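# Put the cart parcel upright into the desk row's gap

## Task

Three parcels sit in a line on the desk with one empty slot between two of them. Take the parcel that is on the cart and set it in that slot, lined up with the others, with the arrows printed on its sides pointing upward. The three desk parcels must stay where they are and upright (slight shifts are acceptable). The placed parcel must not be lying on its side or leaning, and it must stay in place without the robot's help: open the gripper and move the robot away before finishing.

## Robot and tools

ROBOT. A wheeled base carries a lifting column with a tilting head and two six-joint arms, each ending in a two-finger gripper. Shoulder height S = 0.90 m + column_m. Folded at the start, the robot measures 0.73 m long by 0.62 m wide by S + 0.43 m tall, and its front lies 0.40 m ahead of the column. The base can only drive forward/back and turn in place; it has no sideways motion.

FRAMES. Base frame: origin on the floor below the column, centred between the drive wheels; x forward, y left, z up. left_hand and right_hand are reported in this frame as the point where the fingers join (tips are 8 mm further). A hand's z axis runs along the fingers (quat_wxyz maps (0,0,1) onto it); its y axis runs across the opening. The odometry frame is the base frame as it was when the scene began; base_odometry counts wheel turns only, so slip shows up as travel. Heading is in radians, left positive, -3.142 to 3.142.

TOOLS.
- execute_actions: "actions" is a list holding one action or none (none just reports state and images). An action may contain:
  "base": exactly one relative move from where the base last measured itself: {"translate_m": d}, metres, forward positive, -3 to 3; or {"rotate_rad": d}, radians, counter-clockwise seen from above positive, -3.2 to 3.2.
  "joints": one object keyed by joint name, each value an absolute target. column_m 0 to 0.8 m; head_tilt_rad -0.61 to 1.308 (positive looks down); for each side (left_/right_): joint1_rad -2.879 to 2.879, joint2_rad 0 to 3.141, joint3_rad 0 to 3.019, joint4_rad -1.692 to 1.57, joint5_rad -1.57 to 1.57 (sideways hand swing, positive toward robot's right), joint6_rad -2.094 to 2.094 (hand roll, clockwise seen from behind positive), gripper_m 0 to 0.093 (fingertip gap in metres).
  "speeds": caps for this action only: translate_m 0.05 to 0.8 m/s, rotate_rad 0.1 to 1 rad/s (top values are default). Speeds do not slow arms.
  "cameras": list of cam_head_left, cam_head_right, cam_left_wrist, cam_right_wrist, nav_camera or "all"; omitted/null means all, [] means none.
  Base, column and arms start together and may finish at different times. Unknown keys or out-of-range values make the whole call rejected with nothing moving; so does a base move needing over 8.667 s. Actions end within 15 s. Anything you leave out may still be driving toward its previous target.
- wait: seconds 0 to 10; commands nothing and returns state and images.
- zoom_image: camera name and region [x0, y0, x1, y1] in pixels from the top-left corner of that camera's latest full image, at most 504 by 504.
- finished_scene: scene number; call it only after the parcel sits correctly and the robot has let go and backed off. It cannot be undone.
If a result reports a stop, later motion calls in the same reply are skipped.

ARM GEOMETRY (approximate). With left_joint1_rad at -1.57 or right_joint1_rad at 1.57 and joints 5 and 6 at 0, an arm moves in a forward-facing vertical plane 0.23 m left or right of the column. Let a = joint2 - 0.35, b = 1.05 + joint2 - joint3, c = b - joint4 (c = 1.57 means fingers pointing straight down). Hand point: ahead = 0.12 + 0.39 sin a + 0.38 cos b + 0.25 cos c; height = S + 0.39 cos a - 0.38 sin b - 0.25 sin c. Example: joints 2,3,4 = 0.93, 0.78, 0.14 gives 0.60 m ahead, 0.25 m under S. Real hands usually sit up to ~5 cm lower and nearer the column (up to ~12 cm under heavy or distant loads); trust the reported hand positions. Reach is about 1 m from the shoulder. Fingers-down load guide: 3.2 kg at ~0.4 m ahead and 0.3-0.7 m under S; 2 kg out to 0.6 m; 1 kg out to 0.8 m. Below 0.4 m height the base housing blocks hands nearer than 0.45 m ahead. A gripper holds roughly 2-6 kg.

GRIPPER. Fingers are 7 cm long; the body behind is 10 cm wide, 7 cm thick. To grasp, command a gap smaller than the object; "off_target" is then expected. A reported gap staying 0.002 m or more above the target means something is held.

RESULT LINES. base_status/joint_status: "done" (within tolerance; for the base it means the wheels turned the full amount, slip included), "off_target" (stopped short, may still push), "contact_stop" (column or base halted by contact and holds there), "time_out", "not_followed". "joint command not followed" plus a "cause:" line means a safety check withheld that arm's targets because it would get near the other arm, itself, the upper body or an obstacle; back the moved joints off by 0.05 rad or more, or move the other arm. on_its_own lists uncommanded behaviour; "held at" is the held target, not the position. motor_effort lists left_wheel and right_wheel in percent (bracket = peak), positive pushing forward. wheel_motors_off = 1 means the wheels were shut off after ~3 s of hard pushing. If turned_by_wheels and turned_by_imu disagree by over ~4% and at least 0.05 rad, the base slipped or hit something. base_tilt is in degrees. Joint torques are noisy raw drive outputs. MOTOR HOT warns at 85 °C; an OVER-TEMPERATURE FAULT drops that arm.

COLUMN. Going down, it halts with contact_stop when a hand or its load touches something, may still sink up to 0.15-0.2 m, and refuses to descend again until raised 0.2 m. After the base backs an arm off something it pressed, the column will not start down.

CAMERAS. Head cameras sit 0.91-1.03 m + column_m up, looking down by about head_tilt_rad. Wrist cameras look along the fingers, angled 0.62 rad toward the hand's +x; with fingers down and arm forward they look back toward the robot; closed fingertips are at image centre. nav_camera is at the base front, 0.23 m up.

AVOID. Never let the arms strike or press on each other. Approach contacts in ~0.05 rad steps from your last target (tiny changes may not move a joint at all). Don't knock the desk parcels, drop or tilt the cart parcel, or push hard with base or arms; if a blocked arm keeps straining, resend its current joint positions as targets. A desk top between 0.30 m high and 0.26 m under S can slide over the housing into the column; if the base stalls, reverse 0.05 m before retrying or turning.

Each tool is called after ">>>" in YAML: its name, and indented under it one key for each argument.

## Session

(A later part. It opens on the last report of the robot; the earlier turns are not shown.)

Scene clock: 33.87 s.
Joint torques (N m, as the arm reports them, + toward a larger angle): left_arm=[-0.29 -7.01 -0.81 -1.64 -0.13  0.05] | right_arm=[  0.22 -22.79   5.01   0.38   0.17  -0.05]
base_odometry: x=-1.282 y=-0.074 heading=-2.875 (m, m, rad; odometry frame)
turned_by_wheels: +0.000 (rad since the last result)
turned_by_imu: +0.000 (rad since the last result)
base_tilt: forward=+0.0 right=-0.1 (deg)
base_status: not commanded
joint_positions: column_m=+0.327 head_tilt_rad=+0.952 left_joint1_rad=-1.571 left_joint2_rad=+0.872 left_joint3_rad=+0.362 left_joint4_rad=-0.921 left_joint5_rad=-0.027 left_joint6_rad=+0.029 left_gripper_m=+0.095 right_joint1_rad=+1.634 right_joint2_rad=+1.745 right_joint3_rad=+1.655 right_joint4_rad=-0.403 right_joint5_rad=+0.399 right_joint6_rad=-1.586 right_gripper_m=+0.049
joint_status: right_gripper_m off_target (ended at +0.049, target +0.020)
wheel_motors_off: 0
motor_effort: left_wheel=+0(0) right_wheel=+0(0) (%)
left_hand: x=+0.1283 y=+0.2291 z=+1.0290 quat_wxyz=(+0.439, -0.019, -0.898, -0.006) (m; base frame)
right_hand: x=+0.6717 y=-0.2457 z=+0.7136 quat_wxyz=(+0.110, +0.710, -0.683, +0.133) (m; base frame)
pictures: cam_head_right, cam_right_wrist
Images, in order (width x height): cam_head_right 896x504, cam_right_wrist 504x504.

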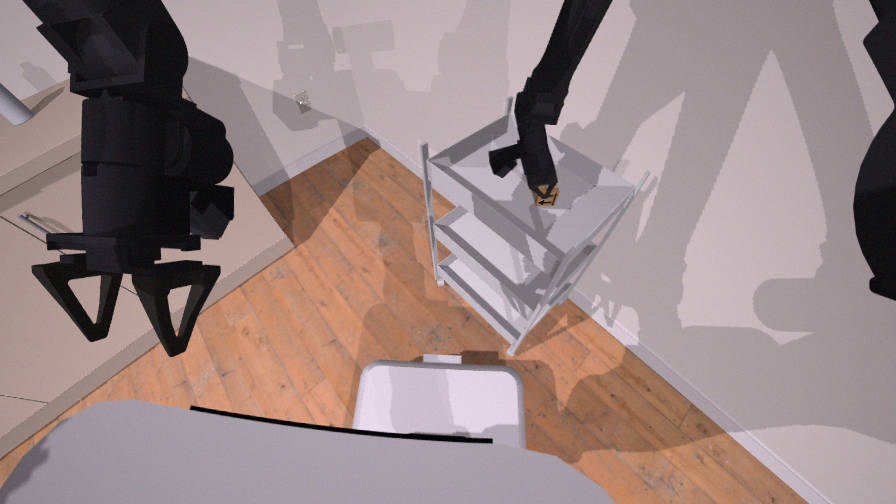

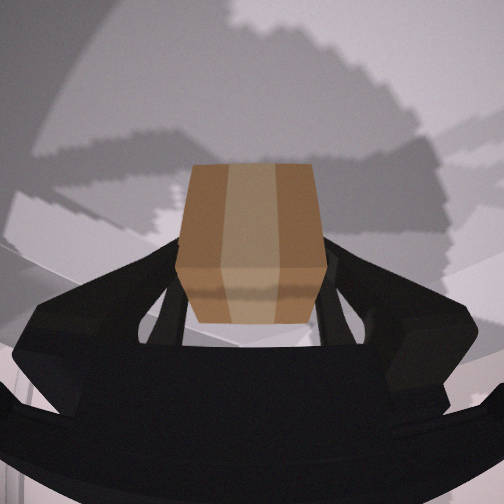

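>>> execute_actions:
  actions:
    - {"joints":{"column_m":0.46}}
  cameras: []

>>> execute_actions:
  actions:
    - {"base":{"translate_m":-0.68},"joints":{"column_m":0.5,"right_joint1_rad":1.57,"right_joint2_rad":1.5,"right_joint3_rad":1.36,"right_joint5_rad":0,"right_joint6_rad":0,"head_tilt_rad":0.5}}
  cameras: []

>>> execute_actions:
  actions:
    - {"base":{"rotate_rad":-2.39}}
  cameras: ["cam_head_left","nav_camera"]

>>> execute_actions:
  actions:
    - {"base":{"translate_m":0.9},"joints":{"right_joint4_rad":0.845}}

Scene clock: 39.53 s.
Joint torques (N m, as the arm reports them, + toward a larger angle): left_arm=[-0.22 -7.11 -0.65 -1.63 -0.14  0.06] | right_arm=[  0.3  -22.85   4.65   0.57   0.17  -0.01]
base_odometry: x=-1.282 y=-0.074 heading=-2.875 (m, m, rad; odometry frame)
turned_by_wheels: +0.000 (rad since the last result)
turned_by_imu: +0.001 (rad since the last result)
base_tilt: forward=+0.1 right=-0.1 (deg)
base_status: not commanded
joint_positions: column_m=+0.460 head_tilt_rad=+0.952 left_joint1_rad=-1.571 left_joint2_rad=+0.872 left_joint3_rad=+0.362 left_joint4_rad=-0.921 left_joint5_rad=-0.027 left_joint6_rad=+0.029 left_gripper_m=+0.095 right_joint1_rad=+1.634 right_joint2_rad=+1.746 right_joint3_rad=+1.655 right_joint4_rad=-0.403 right_joint5_rad=+0.399 right_joint6_rad=-1.586 right_gripper_m=+0.049
joint_status: all done
wheel_motors_off: 0
motor_effort: left_wheel=+0(0) right_wheel=-1(1) (%)
left_hand: x=+0.1283 y=+0.2291 z=+1.1619 quat_wxyz=(+0.439, -0.019, -0.898, -0.006) (m; base frame)
right_hand: x=+0.6715 y=-0.2457 z=+0.8463 quat_wxyz=(+0.110, +0.710, -0.683, +0.133) (m; base frame)
pictures: none
No camera images: the call's "cameras" was empty. Leave "cameras" out to get every camera's image.

Scene clock: 42.47 s.
Joint torques (N m, as the arm reports them, + toward a larger angle): left_arm=[-0.05 -7.02 -0.47 -1.62 -0.14  0.04] | right_arm=[  0.71 -20.72   4.39   0.64  -0.12   0.26]
base_odometry: x=-0.626 y=+0.106 heading=-2.874 (m, m, rad; odometry frame)
turned_by_wheels: +0.001 (rad since the last result)
turned_by_imu: +0.000 (rad since the last result)
base_tilt: forward=+0.0 right=-0.1 (deg)
base_status: done
joint_positions: column_m=+0.500 head_tilt_rad=+0.518 left_joint1_rad=-1.571 left_joint2_rad=+0.872 left_joint3_rad=+0.362 left_joint4_rad=-0.921 left_joint5_rad=-0.027 left_joint6_rad=+0.029 left_gripper_m=+0.095 right_joint1_rad=+1.563 right_joint2_rad=+1.496 right_joint3_rad=+1.354 right_joint4_rad=-0.403 right_joint5_rad=+0.001 right_joint6_rad=-0.014 right_gripper_m=+0.049
joint_status: all done
wheel_motors_off: 0
motor_effort: left_wheel=+0(46) right_wheel=-1(42) (%)
left_hand: x=+0.1285 y=+0.2291 z=+1.2019 quat_wxyz=(+0.438, -0.019, -0.899, -0.006) (m; base frame)
right_hand: x=+0.6122 y=-0.2308 z=+0.9591 quat_wxyz=(+0.010, +0.005, -1.000, +0.004) (m; base frame)
pictures: none
No camera images: the call's "cameras" was empty. Leave "cameras" out to get every camera's image.

Scene clock: 46.40 s.
Joint torques (N m, as the arm reports them, + toward a larger angle): left_arm=[-0.27 -7.01 -0.71 -1.63 -0.13  0.04] | right_arm=[  0.57 -20.57   4.29   0.5   -0.11   0.27]
base_odometry: x=-0.626 y=+0.106 heading=+1.020 (m, m, rad; odometry frame)
turned_by_wheels: -2.389 (rad since the last result)
turned_by_imu: -2.352 (rad since the last result)
base_tilt: forward=+0.0 right=-0.3 (deg)
base_status: done
joint_positions: column_m=+0.500 head_tilt_rad=+0.518 left_joint1_rad=-1.571 left_joint2_rad=+0.872 left_joint3_rad=+0.362 left_joint4_rad=-0.921 left_joint5_rad=-0.027 left_joint6_rad=+0.029 left_gripper_m=+0.095 right_joint1_rad=+1.567 right_joint2_rad=+1.496 right_joint3_rad=+1.354 right_joint4_rad=-0.403 right_joint5_rad=+0.001 right_joint6_rad=-0.014 right_gripper_m=+0.049
joint_status: not commanded
wheel_motors_off: 0
motor_effort: left_wheel=+4(41) right_wheel=-5(32) (%)
left_hand: x=+0.1285 y=+0.2291 z=+1.2019 quat_wxyz=(+0.438, -0.019, -0.899, -0.006) (m; base frame)
right_hand: x=+0.6122 y=-0.2282 z=+0.9591 quat_wxyz=(+0.010, +0.006, -1.000, +0.002) (m; base frame)
pictures: cam_head_left, nav_camera
Images, in order (width x height): cam_head_left 896x504, nav_camera 896x504.

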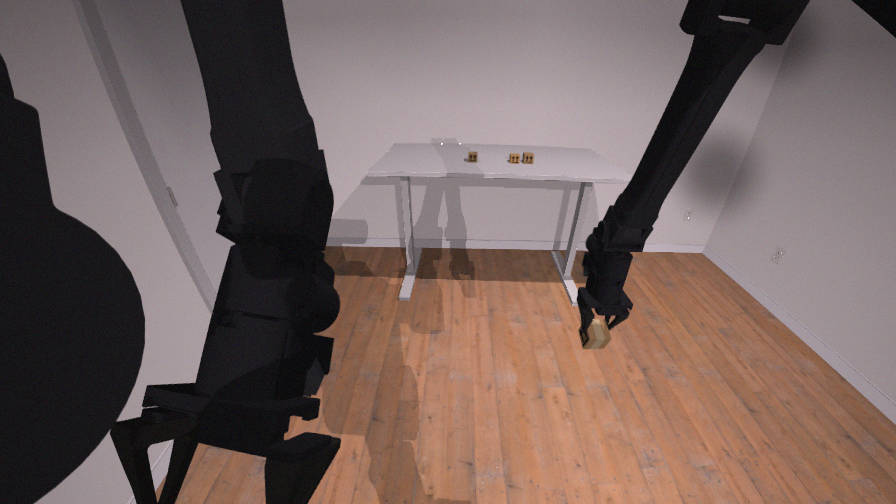

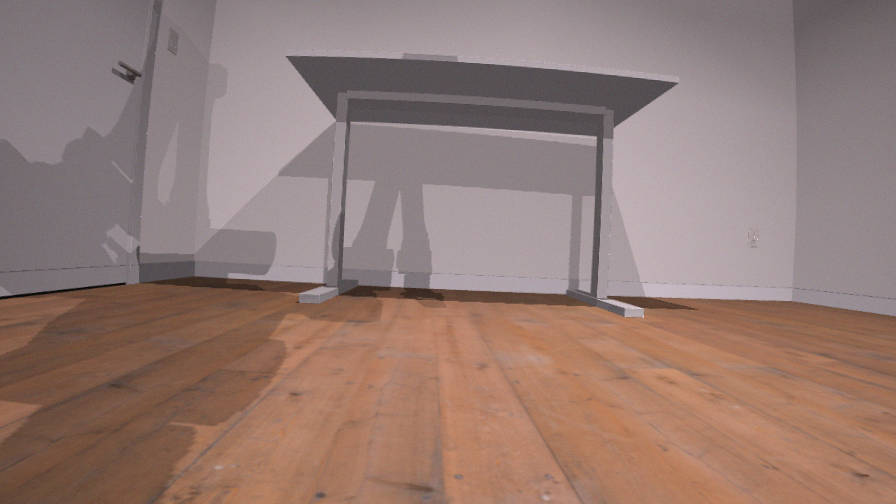

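Scene clock: 49.73 s.
Joint torques (N m, as the arm reports them, + toward a larger angle): left_arm=[-0.05 -6.96 -1.31 -1.7  -0.13  0.05] | right_arm=[  0.33 -22.57   6.21   2.82  -0.09   0.26]
base_odometry: x=-0.155 y=+0.872 heading=+1.020 (m, m, rad; odometry frame)
turned_by_wheels: +0.000 (rad since the last result)
turned_by_imu: +0.002 (rad since the last result)
base_tilt: forward=+0.1 right=-0.1 (deg)
base_status: done
joint_positions: column_m=+0.500 head_tilt_rad=+0.518 left_joint1_rad=-1.571 left_joint2_rad=+0.872 left_joint3_rad=+0.365 left_joint4_rad=-0.921 left_joint5_rad=-0.027 left_joint6_rad=+0.029 left_gripper_m=+0.095 right_joint1_rad=+1.567 right_joint2_rad=+1.497 right_joint3_rad=+1.351 right_joint4_rad=+0.826 right_joint5_rad=+0.001 right_joint6_rad=-0.014 right_gripper_m=+0.049
joint_status: all done
wheel_motors_off: 0
motor_effort: left_wheel=+0(42) right_wheel=+0(45) (%)
left_hand: x=+0.1305 y=+0.2291 z=+1.2012 quat_wxyz=(+0.437, -0.019, -0.899, -0.006) (m; base frame)
right_hand: x=+0.8458 y=-0.2281 z=+1.1155 quat_wxyz=(-0.566, +0.005, -0.824, +0.006) (m; base frame)
pictures: cam_head_left, cam_head_right, cam_left_wrist, cam_right_wrist, nav_camera
Images, in order (width x height): cam_head_left 896x504, cam_head_right 896x504, cam_left_wrist 504x504, cam_right_wrist 504x504, nav_camera 896x504.

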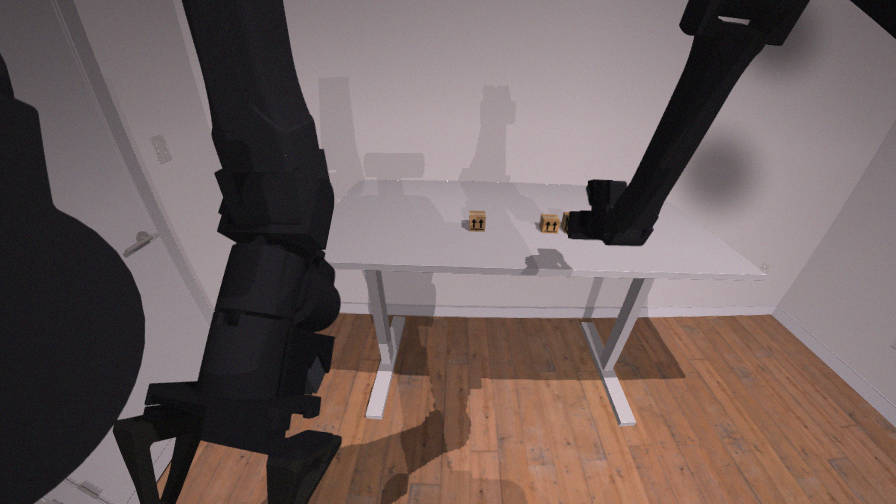

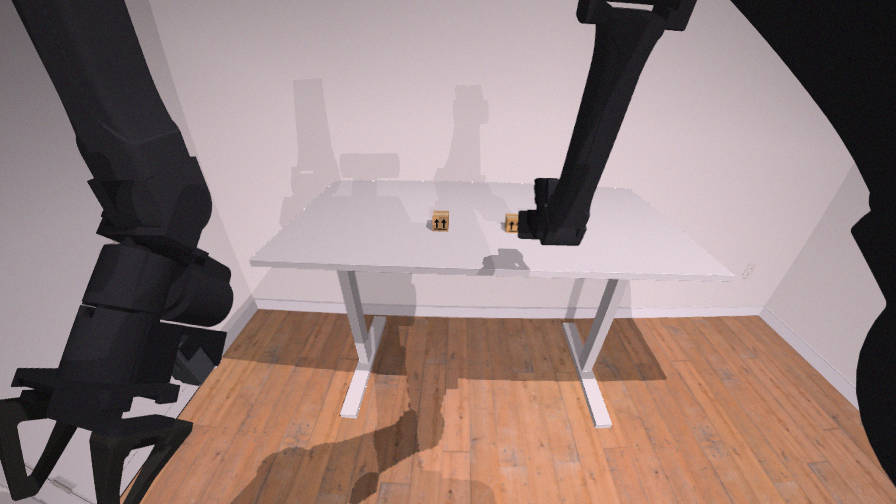

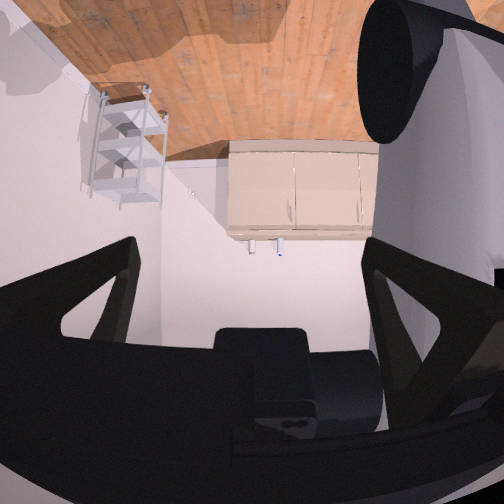

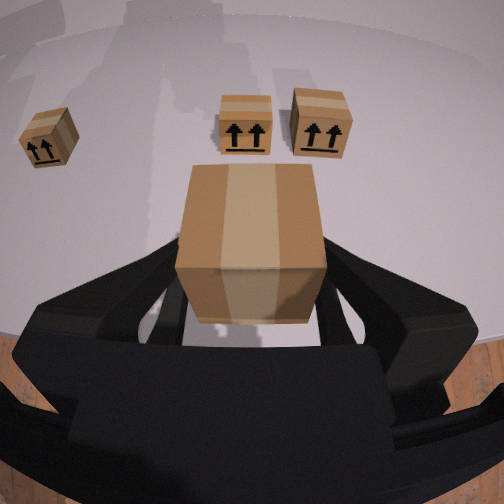

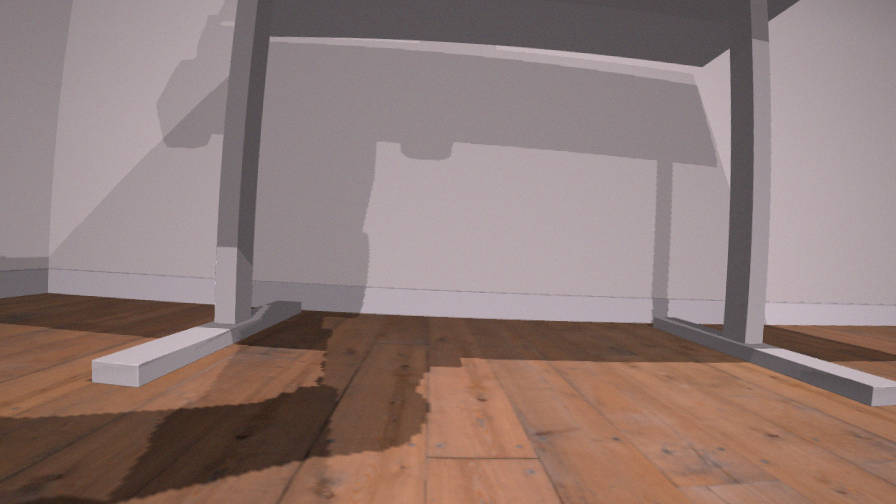

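>>> execute_actions:
  actions:
    - {"base":{"rotate_rad":0.13},"joints":{"right_joint5_rad":0.13,"right_joint6_rad":0.055,"right_joint4_rad":0.87,"column_m":0.47}}
  cameras: []

>>> execute_actions:
  actions:
    - {"base":{"translate_m":0.15}}
  cameras: ["cam_head_left","cam_right_wrist"]

Scene clock: 52.13 s.
Joint torques (N m, as the arm reports them, + toward a larger angle): left_arm=[-0.43 -7.04 -0.73 -1.66 -0.12  0.06] | right_arm=[ -0.09 -22.52   6.17   2.86   0.06   0.27]
base_odometry: x=-0.155 y=+0.872 heading=+1.148 (m, m, rad; odometry frame)
turned_by_wheels: +0.129 (rad since the last result)
turned_by_imu: +0.127 (rad since the last result)
base_tilt: forward=+0.1 right=+0.1 (deg)
base_status: done
joint_positions: column_m=+0.470 head_tilt_rad=+0.518 left_joint1_rad=-1.571 left_joint2_rad=+0.872 left_joint3_rad=+0.365 left_joint4_rad=-0.921 left_joint5_rad=-0.027 left_joint6_rad=+0.029 left_gripper_m=+0.095 right_joint1_rad=+1.569 right_joint2_rad=+1.497 right_joint3_rad=+1.351 right_joint4_rad=+0.851 right_joint5_rad=+0.129 right_joint6_rad=+0.041 right_gripper_m=+0.049
joint_status: all done
wheel_motors_off: 0
motor_effort: left_wheel=-1(37) right_wheel=+1(35) (%)
left_hand: x=+0.1305 y=+0.2291 z=+1.1713 quat_wxyz=(+0.437, -0.019, -0.899, -0.006) (m; base frame)
right_hand: x=+0.8465 y=-0.2485 z=+1.0916 quat_wxyz=(-0.576, -0.054, -0.815, +0.042) (m; base frame)
pictures: none
No camera images: the call's "cameras" was empty. Leave "cameras" out to get every camera's image.

Scene clock: 53.77 s.
Joint torques (N m, as the arm reports them, + toward a larger angle): left_arm=[-0.18 -7.29 -0.81 -1.58 -0.12  0.04] | right_arm=[ -0.16 -22.86   6.17   2.81   0.08   0.24]
base_odometry: x=-0.093 y=+1.009 heading=+1.149 (m, m, rad; odometry frame)
turned_by_wheels: +0.001 (rad since the last result)
turned_by_imu: +0.002 (rad since the last result)
base_tilt: forward=+0.0 right=-0.1 (deg)
base_status: done
joint_positions: column_m=+0.470 head_tilt_rad=+0.518 left_joint1_rad=-1.571 left_joint2_rad=+0.872 left_joint3_rad=+0.365 left_joint4_rad=-0.921 left_joint5_rad=-0.027 left_joint6_rad=+0.029 left_gripper_m=+0.095 right_joint1_rad=+1.569 right_joint2_rad=+1.497 right_joint3_rad=+1.351 right_joint4_rad=+0.851 right_joint5_rad=+0.129 right_joint6_rad=+0.041 right_gripper_m=+0.049
joint_status: not commanded
wheel_motors_off: 0
motor_effort: left_wheel=+0(43) right_wheel=-1(39) (%)
left_hand: x=+0.1301 y=+0.2291 z=+1.1714 quat_wxyz=(+0.437, -0.019, -0.899, -0.006) (m; base frame)
right_hand: x=+0.8463 y=-0.2485 z=+1.0915 quat_wxyz=(-0.576, -0.054, -0.815, +0.042) (m; base frame)
pictures: cam_head_left, cam_right_wrist
Images, in order (width x height): cam_head_left 896x504, cam_right_wrist 504x504.

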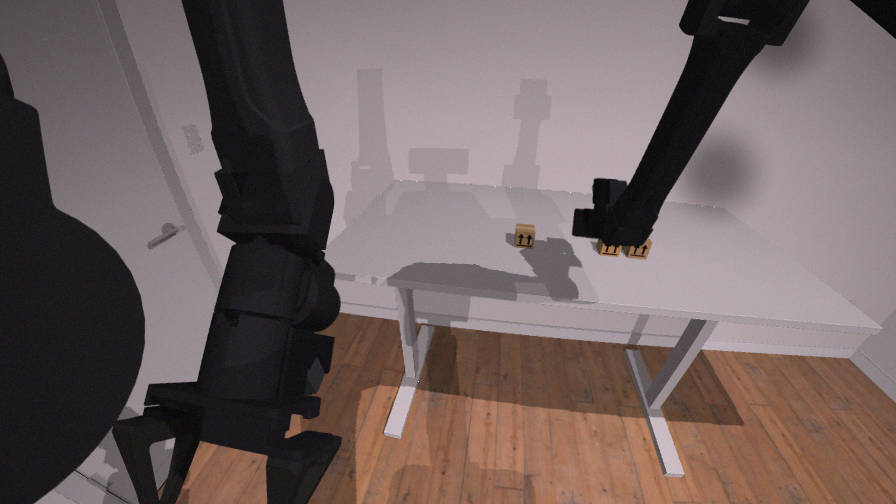

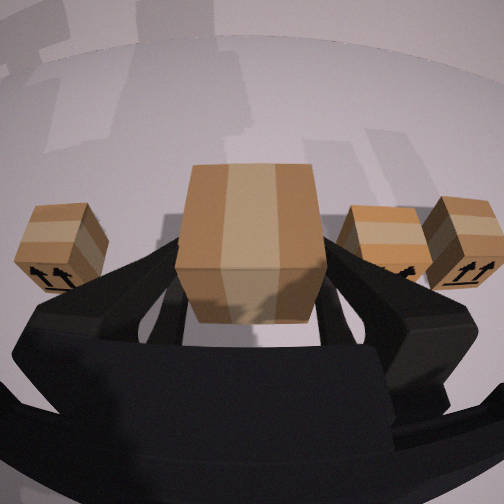

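>>> execute_actions:
  actions:
    - {"base":{"translate_m":0.025},"joints":{"column_m":0.435,"right_joint1_rad":1.59,"right_joint6_rad":0.03}}
  cameras: ["cam_head_left","cam_right_wrist"]

Scene clock: 56.23 s.
Joint torques (N m, as the arm reports them, + toward a larger angle): left_arm=[-0.22 -6.51 -0.97 -1.57 -0.14  0.05] | right_arm=[  0.9  -22.85   6.23   2.96   0.05   0.08]
base_odometry: x=-0.083 y=+1.032 heading=+1.150 (m, m, rad; odometry frame)
turned_by_wheels: +0.001 (rad since the last result)
turned_by_imu: +0.001 (rad since the last result)
base_tilt: forward=+0.0 right=-0.1 (deg)
base_status: done
joint_positions: column_m=+0.435 head_tilt_rad=+0.517 left_joint1_rad=-1.571 left_joint2_rad=+0.872 left_joint3_rad=+0.365 left_joint4_rad=-0.921 left_joint5_rad=-0.027 left_joint6_rad=+0.029 left_gripper_m=+0.095 right_joint1_rad=+1.579 right_joint2_rad=+1.497 right_joint3_rad=+1.351 right_joint4_rad=+0.851 right_joint5_rad=+0.129 right_joint6_rad=+0.034 right_gripper_m=+0.049
joint_status: all done
wheel_motors_off: 0
motor_effort: left_wheel=+1(28) right_wheel=-1(36) (%)
left_hand: x=+0.1301 y=+0.2291 z=+1.1364 quat_wxyz=(+0.437, -0.019, -0.899, -0.006) (m; base frame)
right_hand: x=+0.8464 y=-0.2423 z=+1.0563 quat_wxyz=(-0.576, -0.051, -0.815, +0.039) (m; base frame)
pictures: cam_head_left, cam_right_wrist
Images, in order (width x height): cam_head_left 896x504, cam_right_wrist 504x504.

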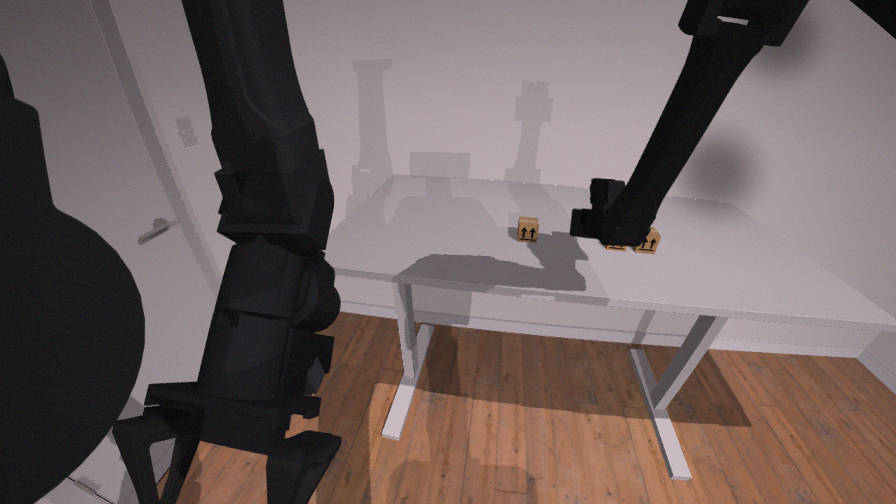

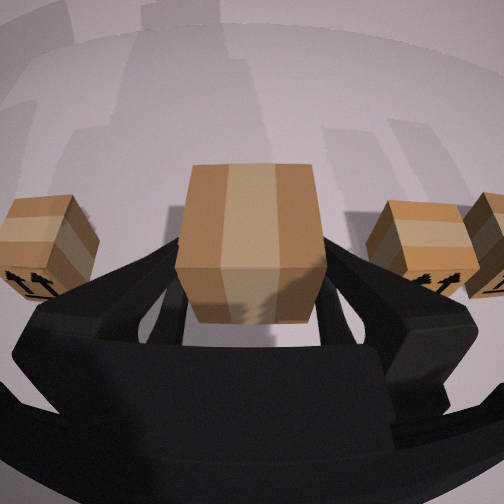

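>>> execute_actions:
  actions:
    - {"base":{"translate_m":0.014},"joints":{"column_m":0.408,"right_joint1_rad":1.61,"right_joint6_rad":0.07}}
  cameras: ["cam_head_left","cam_right_wrist"]

Scene clock: 58.80 s.
Joint torques (N m, as the arm reports them, + toward a larger angle): left_arm=[-0.16 -6.3  -0.93 -1.63 -0.14  0.06] | right_arm=[  0.65 -22.92   6.21   2.89   0.06   0.22]
base_odometry: x=-0.077 y=+1.045 heading=+1.150 (m, m, rad; odometry frame)
turned_by_wheels: +0.001 (rad since the last result)
turned_by_imu: +0.001 (rad since the last result)
base_tilt: forward=+0.1 right=-0.2 (deg)
base_status: done
joint_positions: column_m=+0.408 head_tilt_rad=+0.517 left_joint1_rad=-1.571 left_joint2_rad=+0.872 left_joint3_rad=+0.365 left_joint4_rad=-0.921 left_joint5_rad=-0.027 left_joint6_rad=+0.029 left_gripper_m=+0.095 right_joint1_rad=+1.603 right_joint2_rad=+1.498 right_joint3_rad=+1.352 right_joint4_rad=+0.851 right_joint5_rad=+0.129 right_joint6_rad=+0.060 right_gripper_m=+0.049
joint_status: all done
wheel_motors_off: 0
motor_effort: left_wheel=+1(25) right_wheel=-1(34) (%)
left_hand: x=+0.1301 y=+0.2291 z=+1.1094 quat_wxyz=(+0.437, -0.019, -0.899, -0.006) (m; base frame)
right_hand: x=+0.8466 y=-0.2276 z=+1.0289 quat_wxyz=(-0.576, -0.063, -0.815, +0.020) (m; base frame)
pictures: cam_head_left, cam_right_wrist
Images, in order (width x height): cam_head_left 896x504, cam_right_wrist 504x504.

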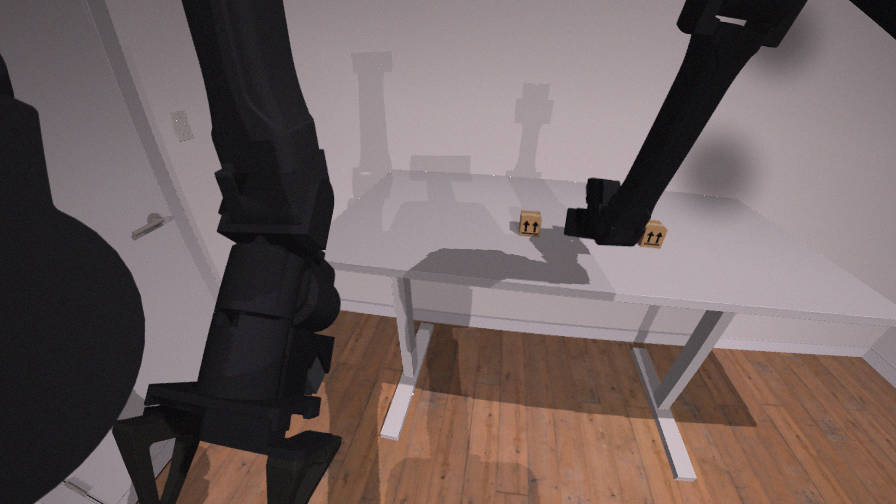

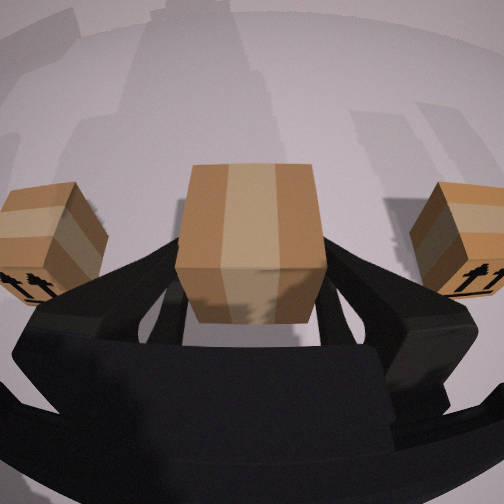

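>>> execute_actions:
  actions:
    - {"base":{"translate_m":0.01},"joints":{"column_m":0.394,"right_joint6_rad":0.015}}
  cameras: ["cam_right_wrist"]

>>> execute_actions:
  actions:
    - {"joints":{"column_m":0.386}}
  cameras: ["cam_right_wrist"]

Scene clock: 60.67 s.
Joint torques (N m, as the arm reports them, + toward a larger angle): left_arm=[-0.18 -6.99 -0.97 -1.55 -0.14  0.06] | right_arm=[  0.73 -23.29   6.07   2.78   0.     0.  ]
base_odometry: x=-0.073 y=+1.054 heading=+1.151 (m, m, rad; odometry frame)
turned_by_wheels: +0.000 (rad since the last result)
turned_by_imu: +0.001 (rad since the last result)
base_tilt: forward=+0.0 right=-0.1 (deg)
base_status: done
joint_positions: column_m=+0.394 head_tilt_rad=+0.517 left_joint1_rad=-1.571 left_joint2_rad=+0.872 left_joint3_rad=+0.365 left_joint4_rad=-0.921 left_joint5_rad=-0.027 left_joint6_rad=+0.029 left_gripper_m=+0.095 right_joint1_rad=+1.603 right_joint2_rad=+1.500 right_joint3_rad=+1.351 right_joint4_rad=+0.851 right_joint5_rad=+0.129 right_joint6_rad=+0.025 right_gripper_m=+0.049
joint_status: all done
wheel_motors_off: 0
motor_effort: left_wheel=+1(27) right_wheel=+0(32) (%)
left_hand: x=+0.1305 y=+0.2291 z=+1.0953 quat_wxyz=(+0.437, -0.019, -0.899, -0.006) (m; base frame)
right_hand: x=+0.8460 y=-0.2275 z=+1.0136 quat_wxyz=(-0.574, -0.049, -0.817, +0.030) (m; base frame)
pictures: cam_right_wrist
Images, in order (width x height): cam_right_wrist 504x504.

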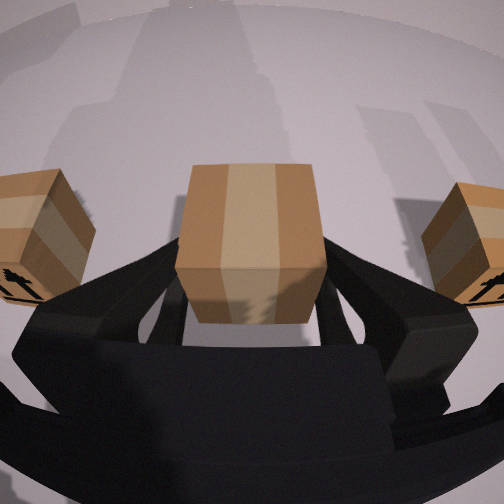

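Scene clock: 61.30 s.
Joint torques (N m, as the arm reports them, + toward a larger angle): left_arm=[-0.36 -6.95 -1.17 -1.49 -0.13  0.06] | right_arm=[  1.19 -23.2    6.39   2.67   0.04   0.05]
base_odometry: x=-0.073 y=+1.054 heading=+1.151 (m, m, rad; odometry frame)
turned_by_wheels: +0.000 (rad since the last result)
turned_by_imu: +0.000 (rad since the last result)
base_tilt: forward=+0.1 right=+0.0 (deg)
base_status: not commanded
joint_positions: column_m=+0.386 head_tilt_rad=+0.517 left_joint1_rad=-1.571 left_joint2_rad=+0.872 left_joint3_rad=+0.365 left_joint4_rad=-0.921 left_joint5_rad=-0.027 left_joint6_rad=+0.029 left_gripper_m=+0.095 right_joint1_rad=+1.603 right_joint2_rad=+1.500 right_joint3_rad=+1.351 right_joint4_rad=+0.857 right_joint5_rad=+0.129 right_joint6_rad=+0.025 right_gripper_m=+0.049
joint_status: all done
wheel_motors_off: 0
motor_effort: left_wheel=+1(1) right_wheel=-1(2) (%)
left_hand: x=+0.1305 y=+0.2291 z=+1.0873 quat_wxyz=(+0.437, -0.019, -0.899, -0.006) (m; base frame)
right_hand: x=+0.8465 y=-0.2276 z=+1.0069 quat_wxyz=(-0.577, -0.049, -0.815, +0.030) (m; base frame)
pictures: cam_right_wrist
Images, in order (width x height): cam_right_wrist 504x504.

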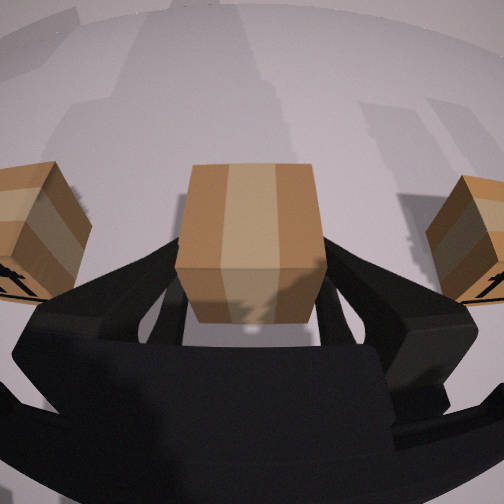

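Touched down.

>>> execute_actions:
  actions:
    - {"joints":{"right_gripper_m":0.08}}
  cameras: []

>>> execute_actions:
  actions:
    - {"base":{"translate_m":-0.5},"joints":{"column_m":0.48}}
  cameras: ["cam_right_wrist","cam_head_left"]

Scene clock: 63.20 s.
Joint torques (N m, as the arm reports them, + toward a larger angle): left_arm=[-0.04 -6.97 -0.96 -1.63 -0.15  0.04] | right_arm=[  0.91 -23.64   6.22   2.61   0.07   0.01]
base_odometry: x=-0.073 y=+1.054 heading=+1.151 (m, m, rad; odometry frame)
turned_by_wheels: +0.000 (rad since the last result)
turned_by_imu: +0.000 (rad since the last result)
base_tilt: forward=+0.0 right=-0.2 (deg)
base_status: not commanded
joint_positions: column_m=+0.386 head_tilt_rad=+0.517 left_joint1_rad=-1.571 left_joint2_rad=+0.872 left_joint3_rad=+0.365 left_joint4_rad=-0.921 left_joint5_rad=-0.027 left_joint6_rad=+0.029 left_gripper_m=+0.095 right_joint1_rad=+1.603 right_joint2_rad=+1.500 right_joint3_rad=+1.351 right_joint4_rad=+0.857 right_joint5_rad=+0.129 right_joint6_rad=+0.025 right_gripper_m=+0.080
joint_status: all done
wheel_motors_off: 0
motor_effort: left_wheel=+1(1) right_wheel=-1(1) (%)
left_hand: x=+0.1305 y=+0.2291 z=+1.0873 quat_wxyz=(+0.437, -0.019, -0.899, -0.006) (m; base frame)
right_hand: x=+0.8465 y=-0.2276 z=+1.0069 quat_wxyz=(-0.577, -0.049, -0.815, +0.030) (m; base frame)
pictures: none
No camera images: the call's "cameras" was empty. Leave "cameras" out to get every camera's image.

Scene clock: 65.90 s.
Joint torques (N m, as the arm reports them, + toward a larger angle): left_arm=[-0.34 -7.07 -0.86 -1.62 -0.14  0.05] | right_arm=[  0.56 -23.34   6.42   2.56   0.01   0.01]
base_odometry: x=-0.277 y=+0.598 heading=+1.152 (m, m, rad; odometry frame)
turned_by_wheels: +0.001 (rad since the last result)
turned_by_imu: +0.000 (rad since the last result)
base_tilt: forward=+0.0 right=-0.2 (deg)
base_status: done
joint_positions: column_m=+0.480 head_tilt_rad=+0.517 left_joint1_rad=-1.571 left_joint2_rad=+0.871 left_joint3_rad=+0.361 left_joint4_rad=-0.921 left_joint5_rad=-0.027 left_joint6_rad=+0.029 left_gripper_m=+0.095 right_joint1_rad=+1.603 right_joint2_rad=+1.500 right_joint3_rad=+1.350 right_joint4_rad=+0.857 right_joint5_rad=+0.129 right_joint6_rad=+0.025 right_gripper_m=+0.080
joint_status: all done
wheel_motors_off: 0
motor_effort: left_wheel=+1(48) right_wheel=-2(43) (%)
left_hand: x=+0.1284 y=+0.2291 z=+1.1819 quat_wxyz=(+0.438, -0.019, -0.899, -0.006) (m; base frame)
right_hand: x=+0.8457 y=-0.2276 z=+1.1001 quat_wxyz=(-0.576, -0.049, -0.815, +0.030) (m; base frame)
pictures: cam_head_left, cam_right_wrist
Images, in order (width x height): cam_head_left 896x504, cam_right_wrist 504x504.

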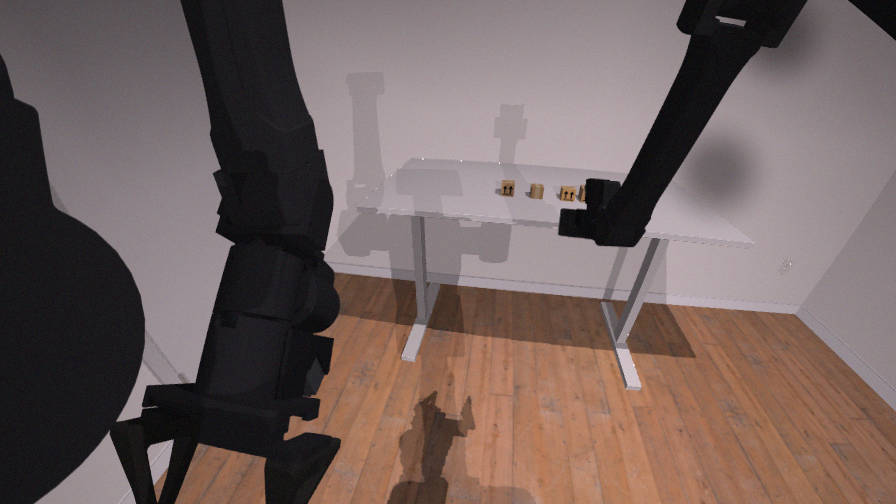

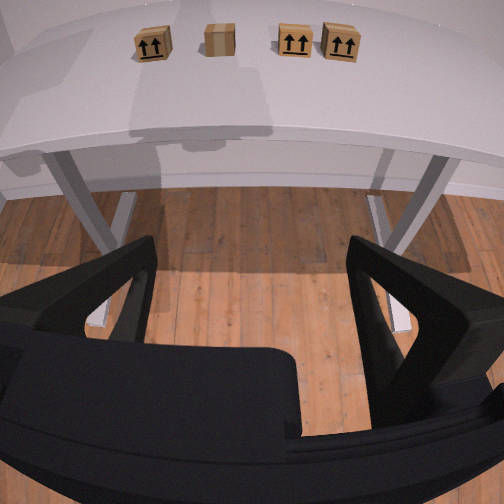

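>>> finished_scene:
  scene: 1

The scene is finished: the task was done.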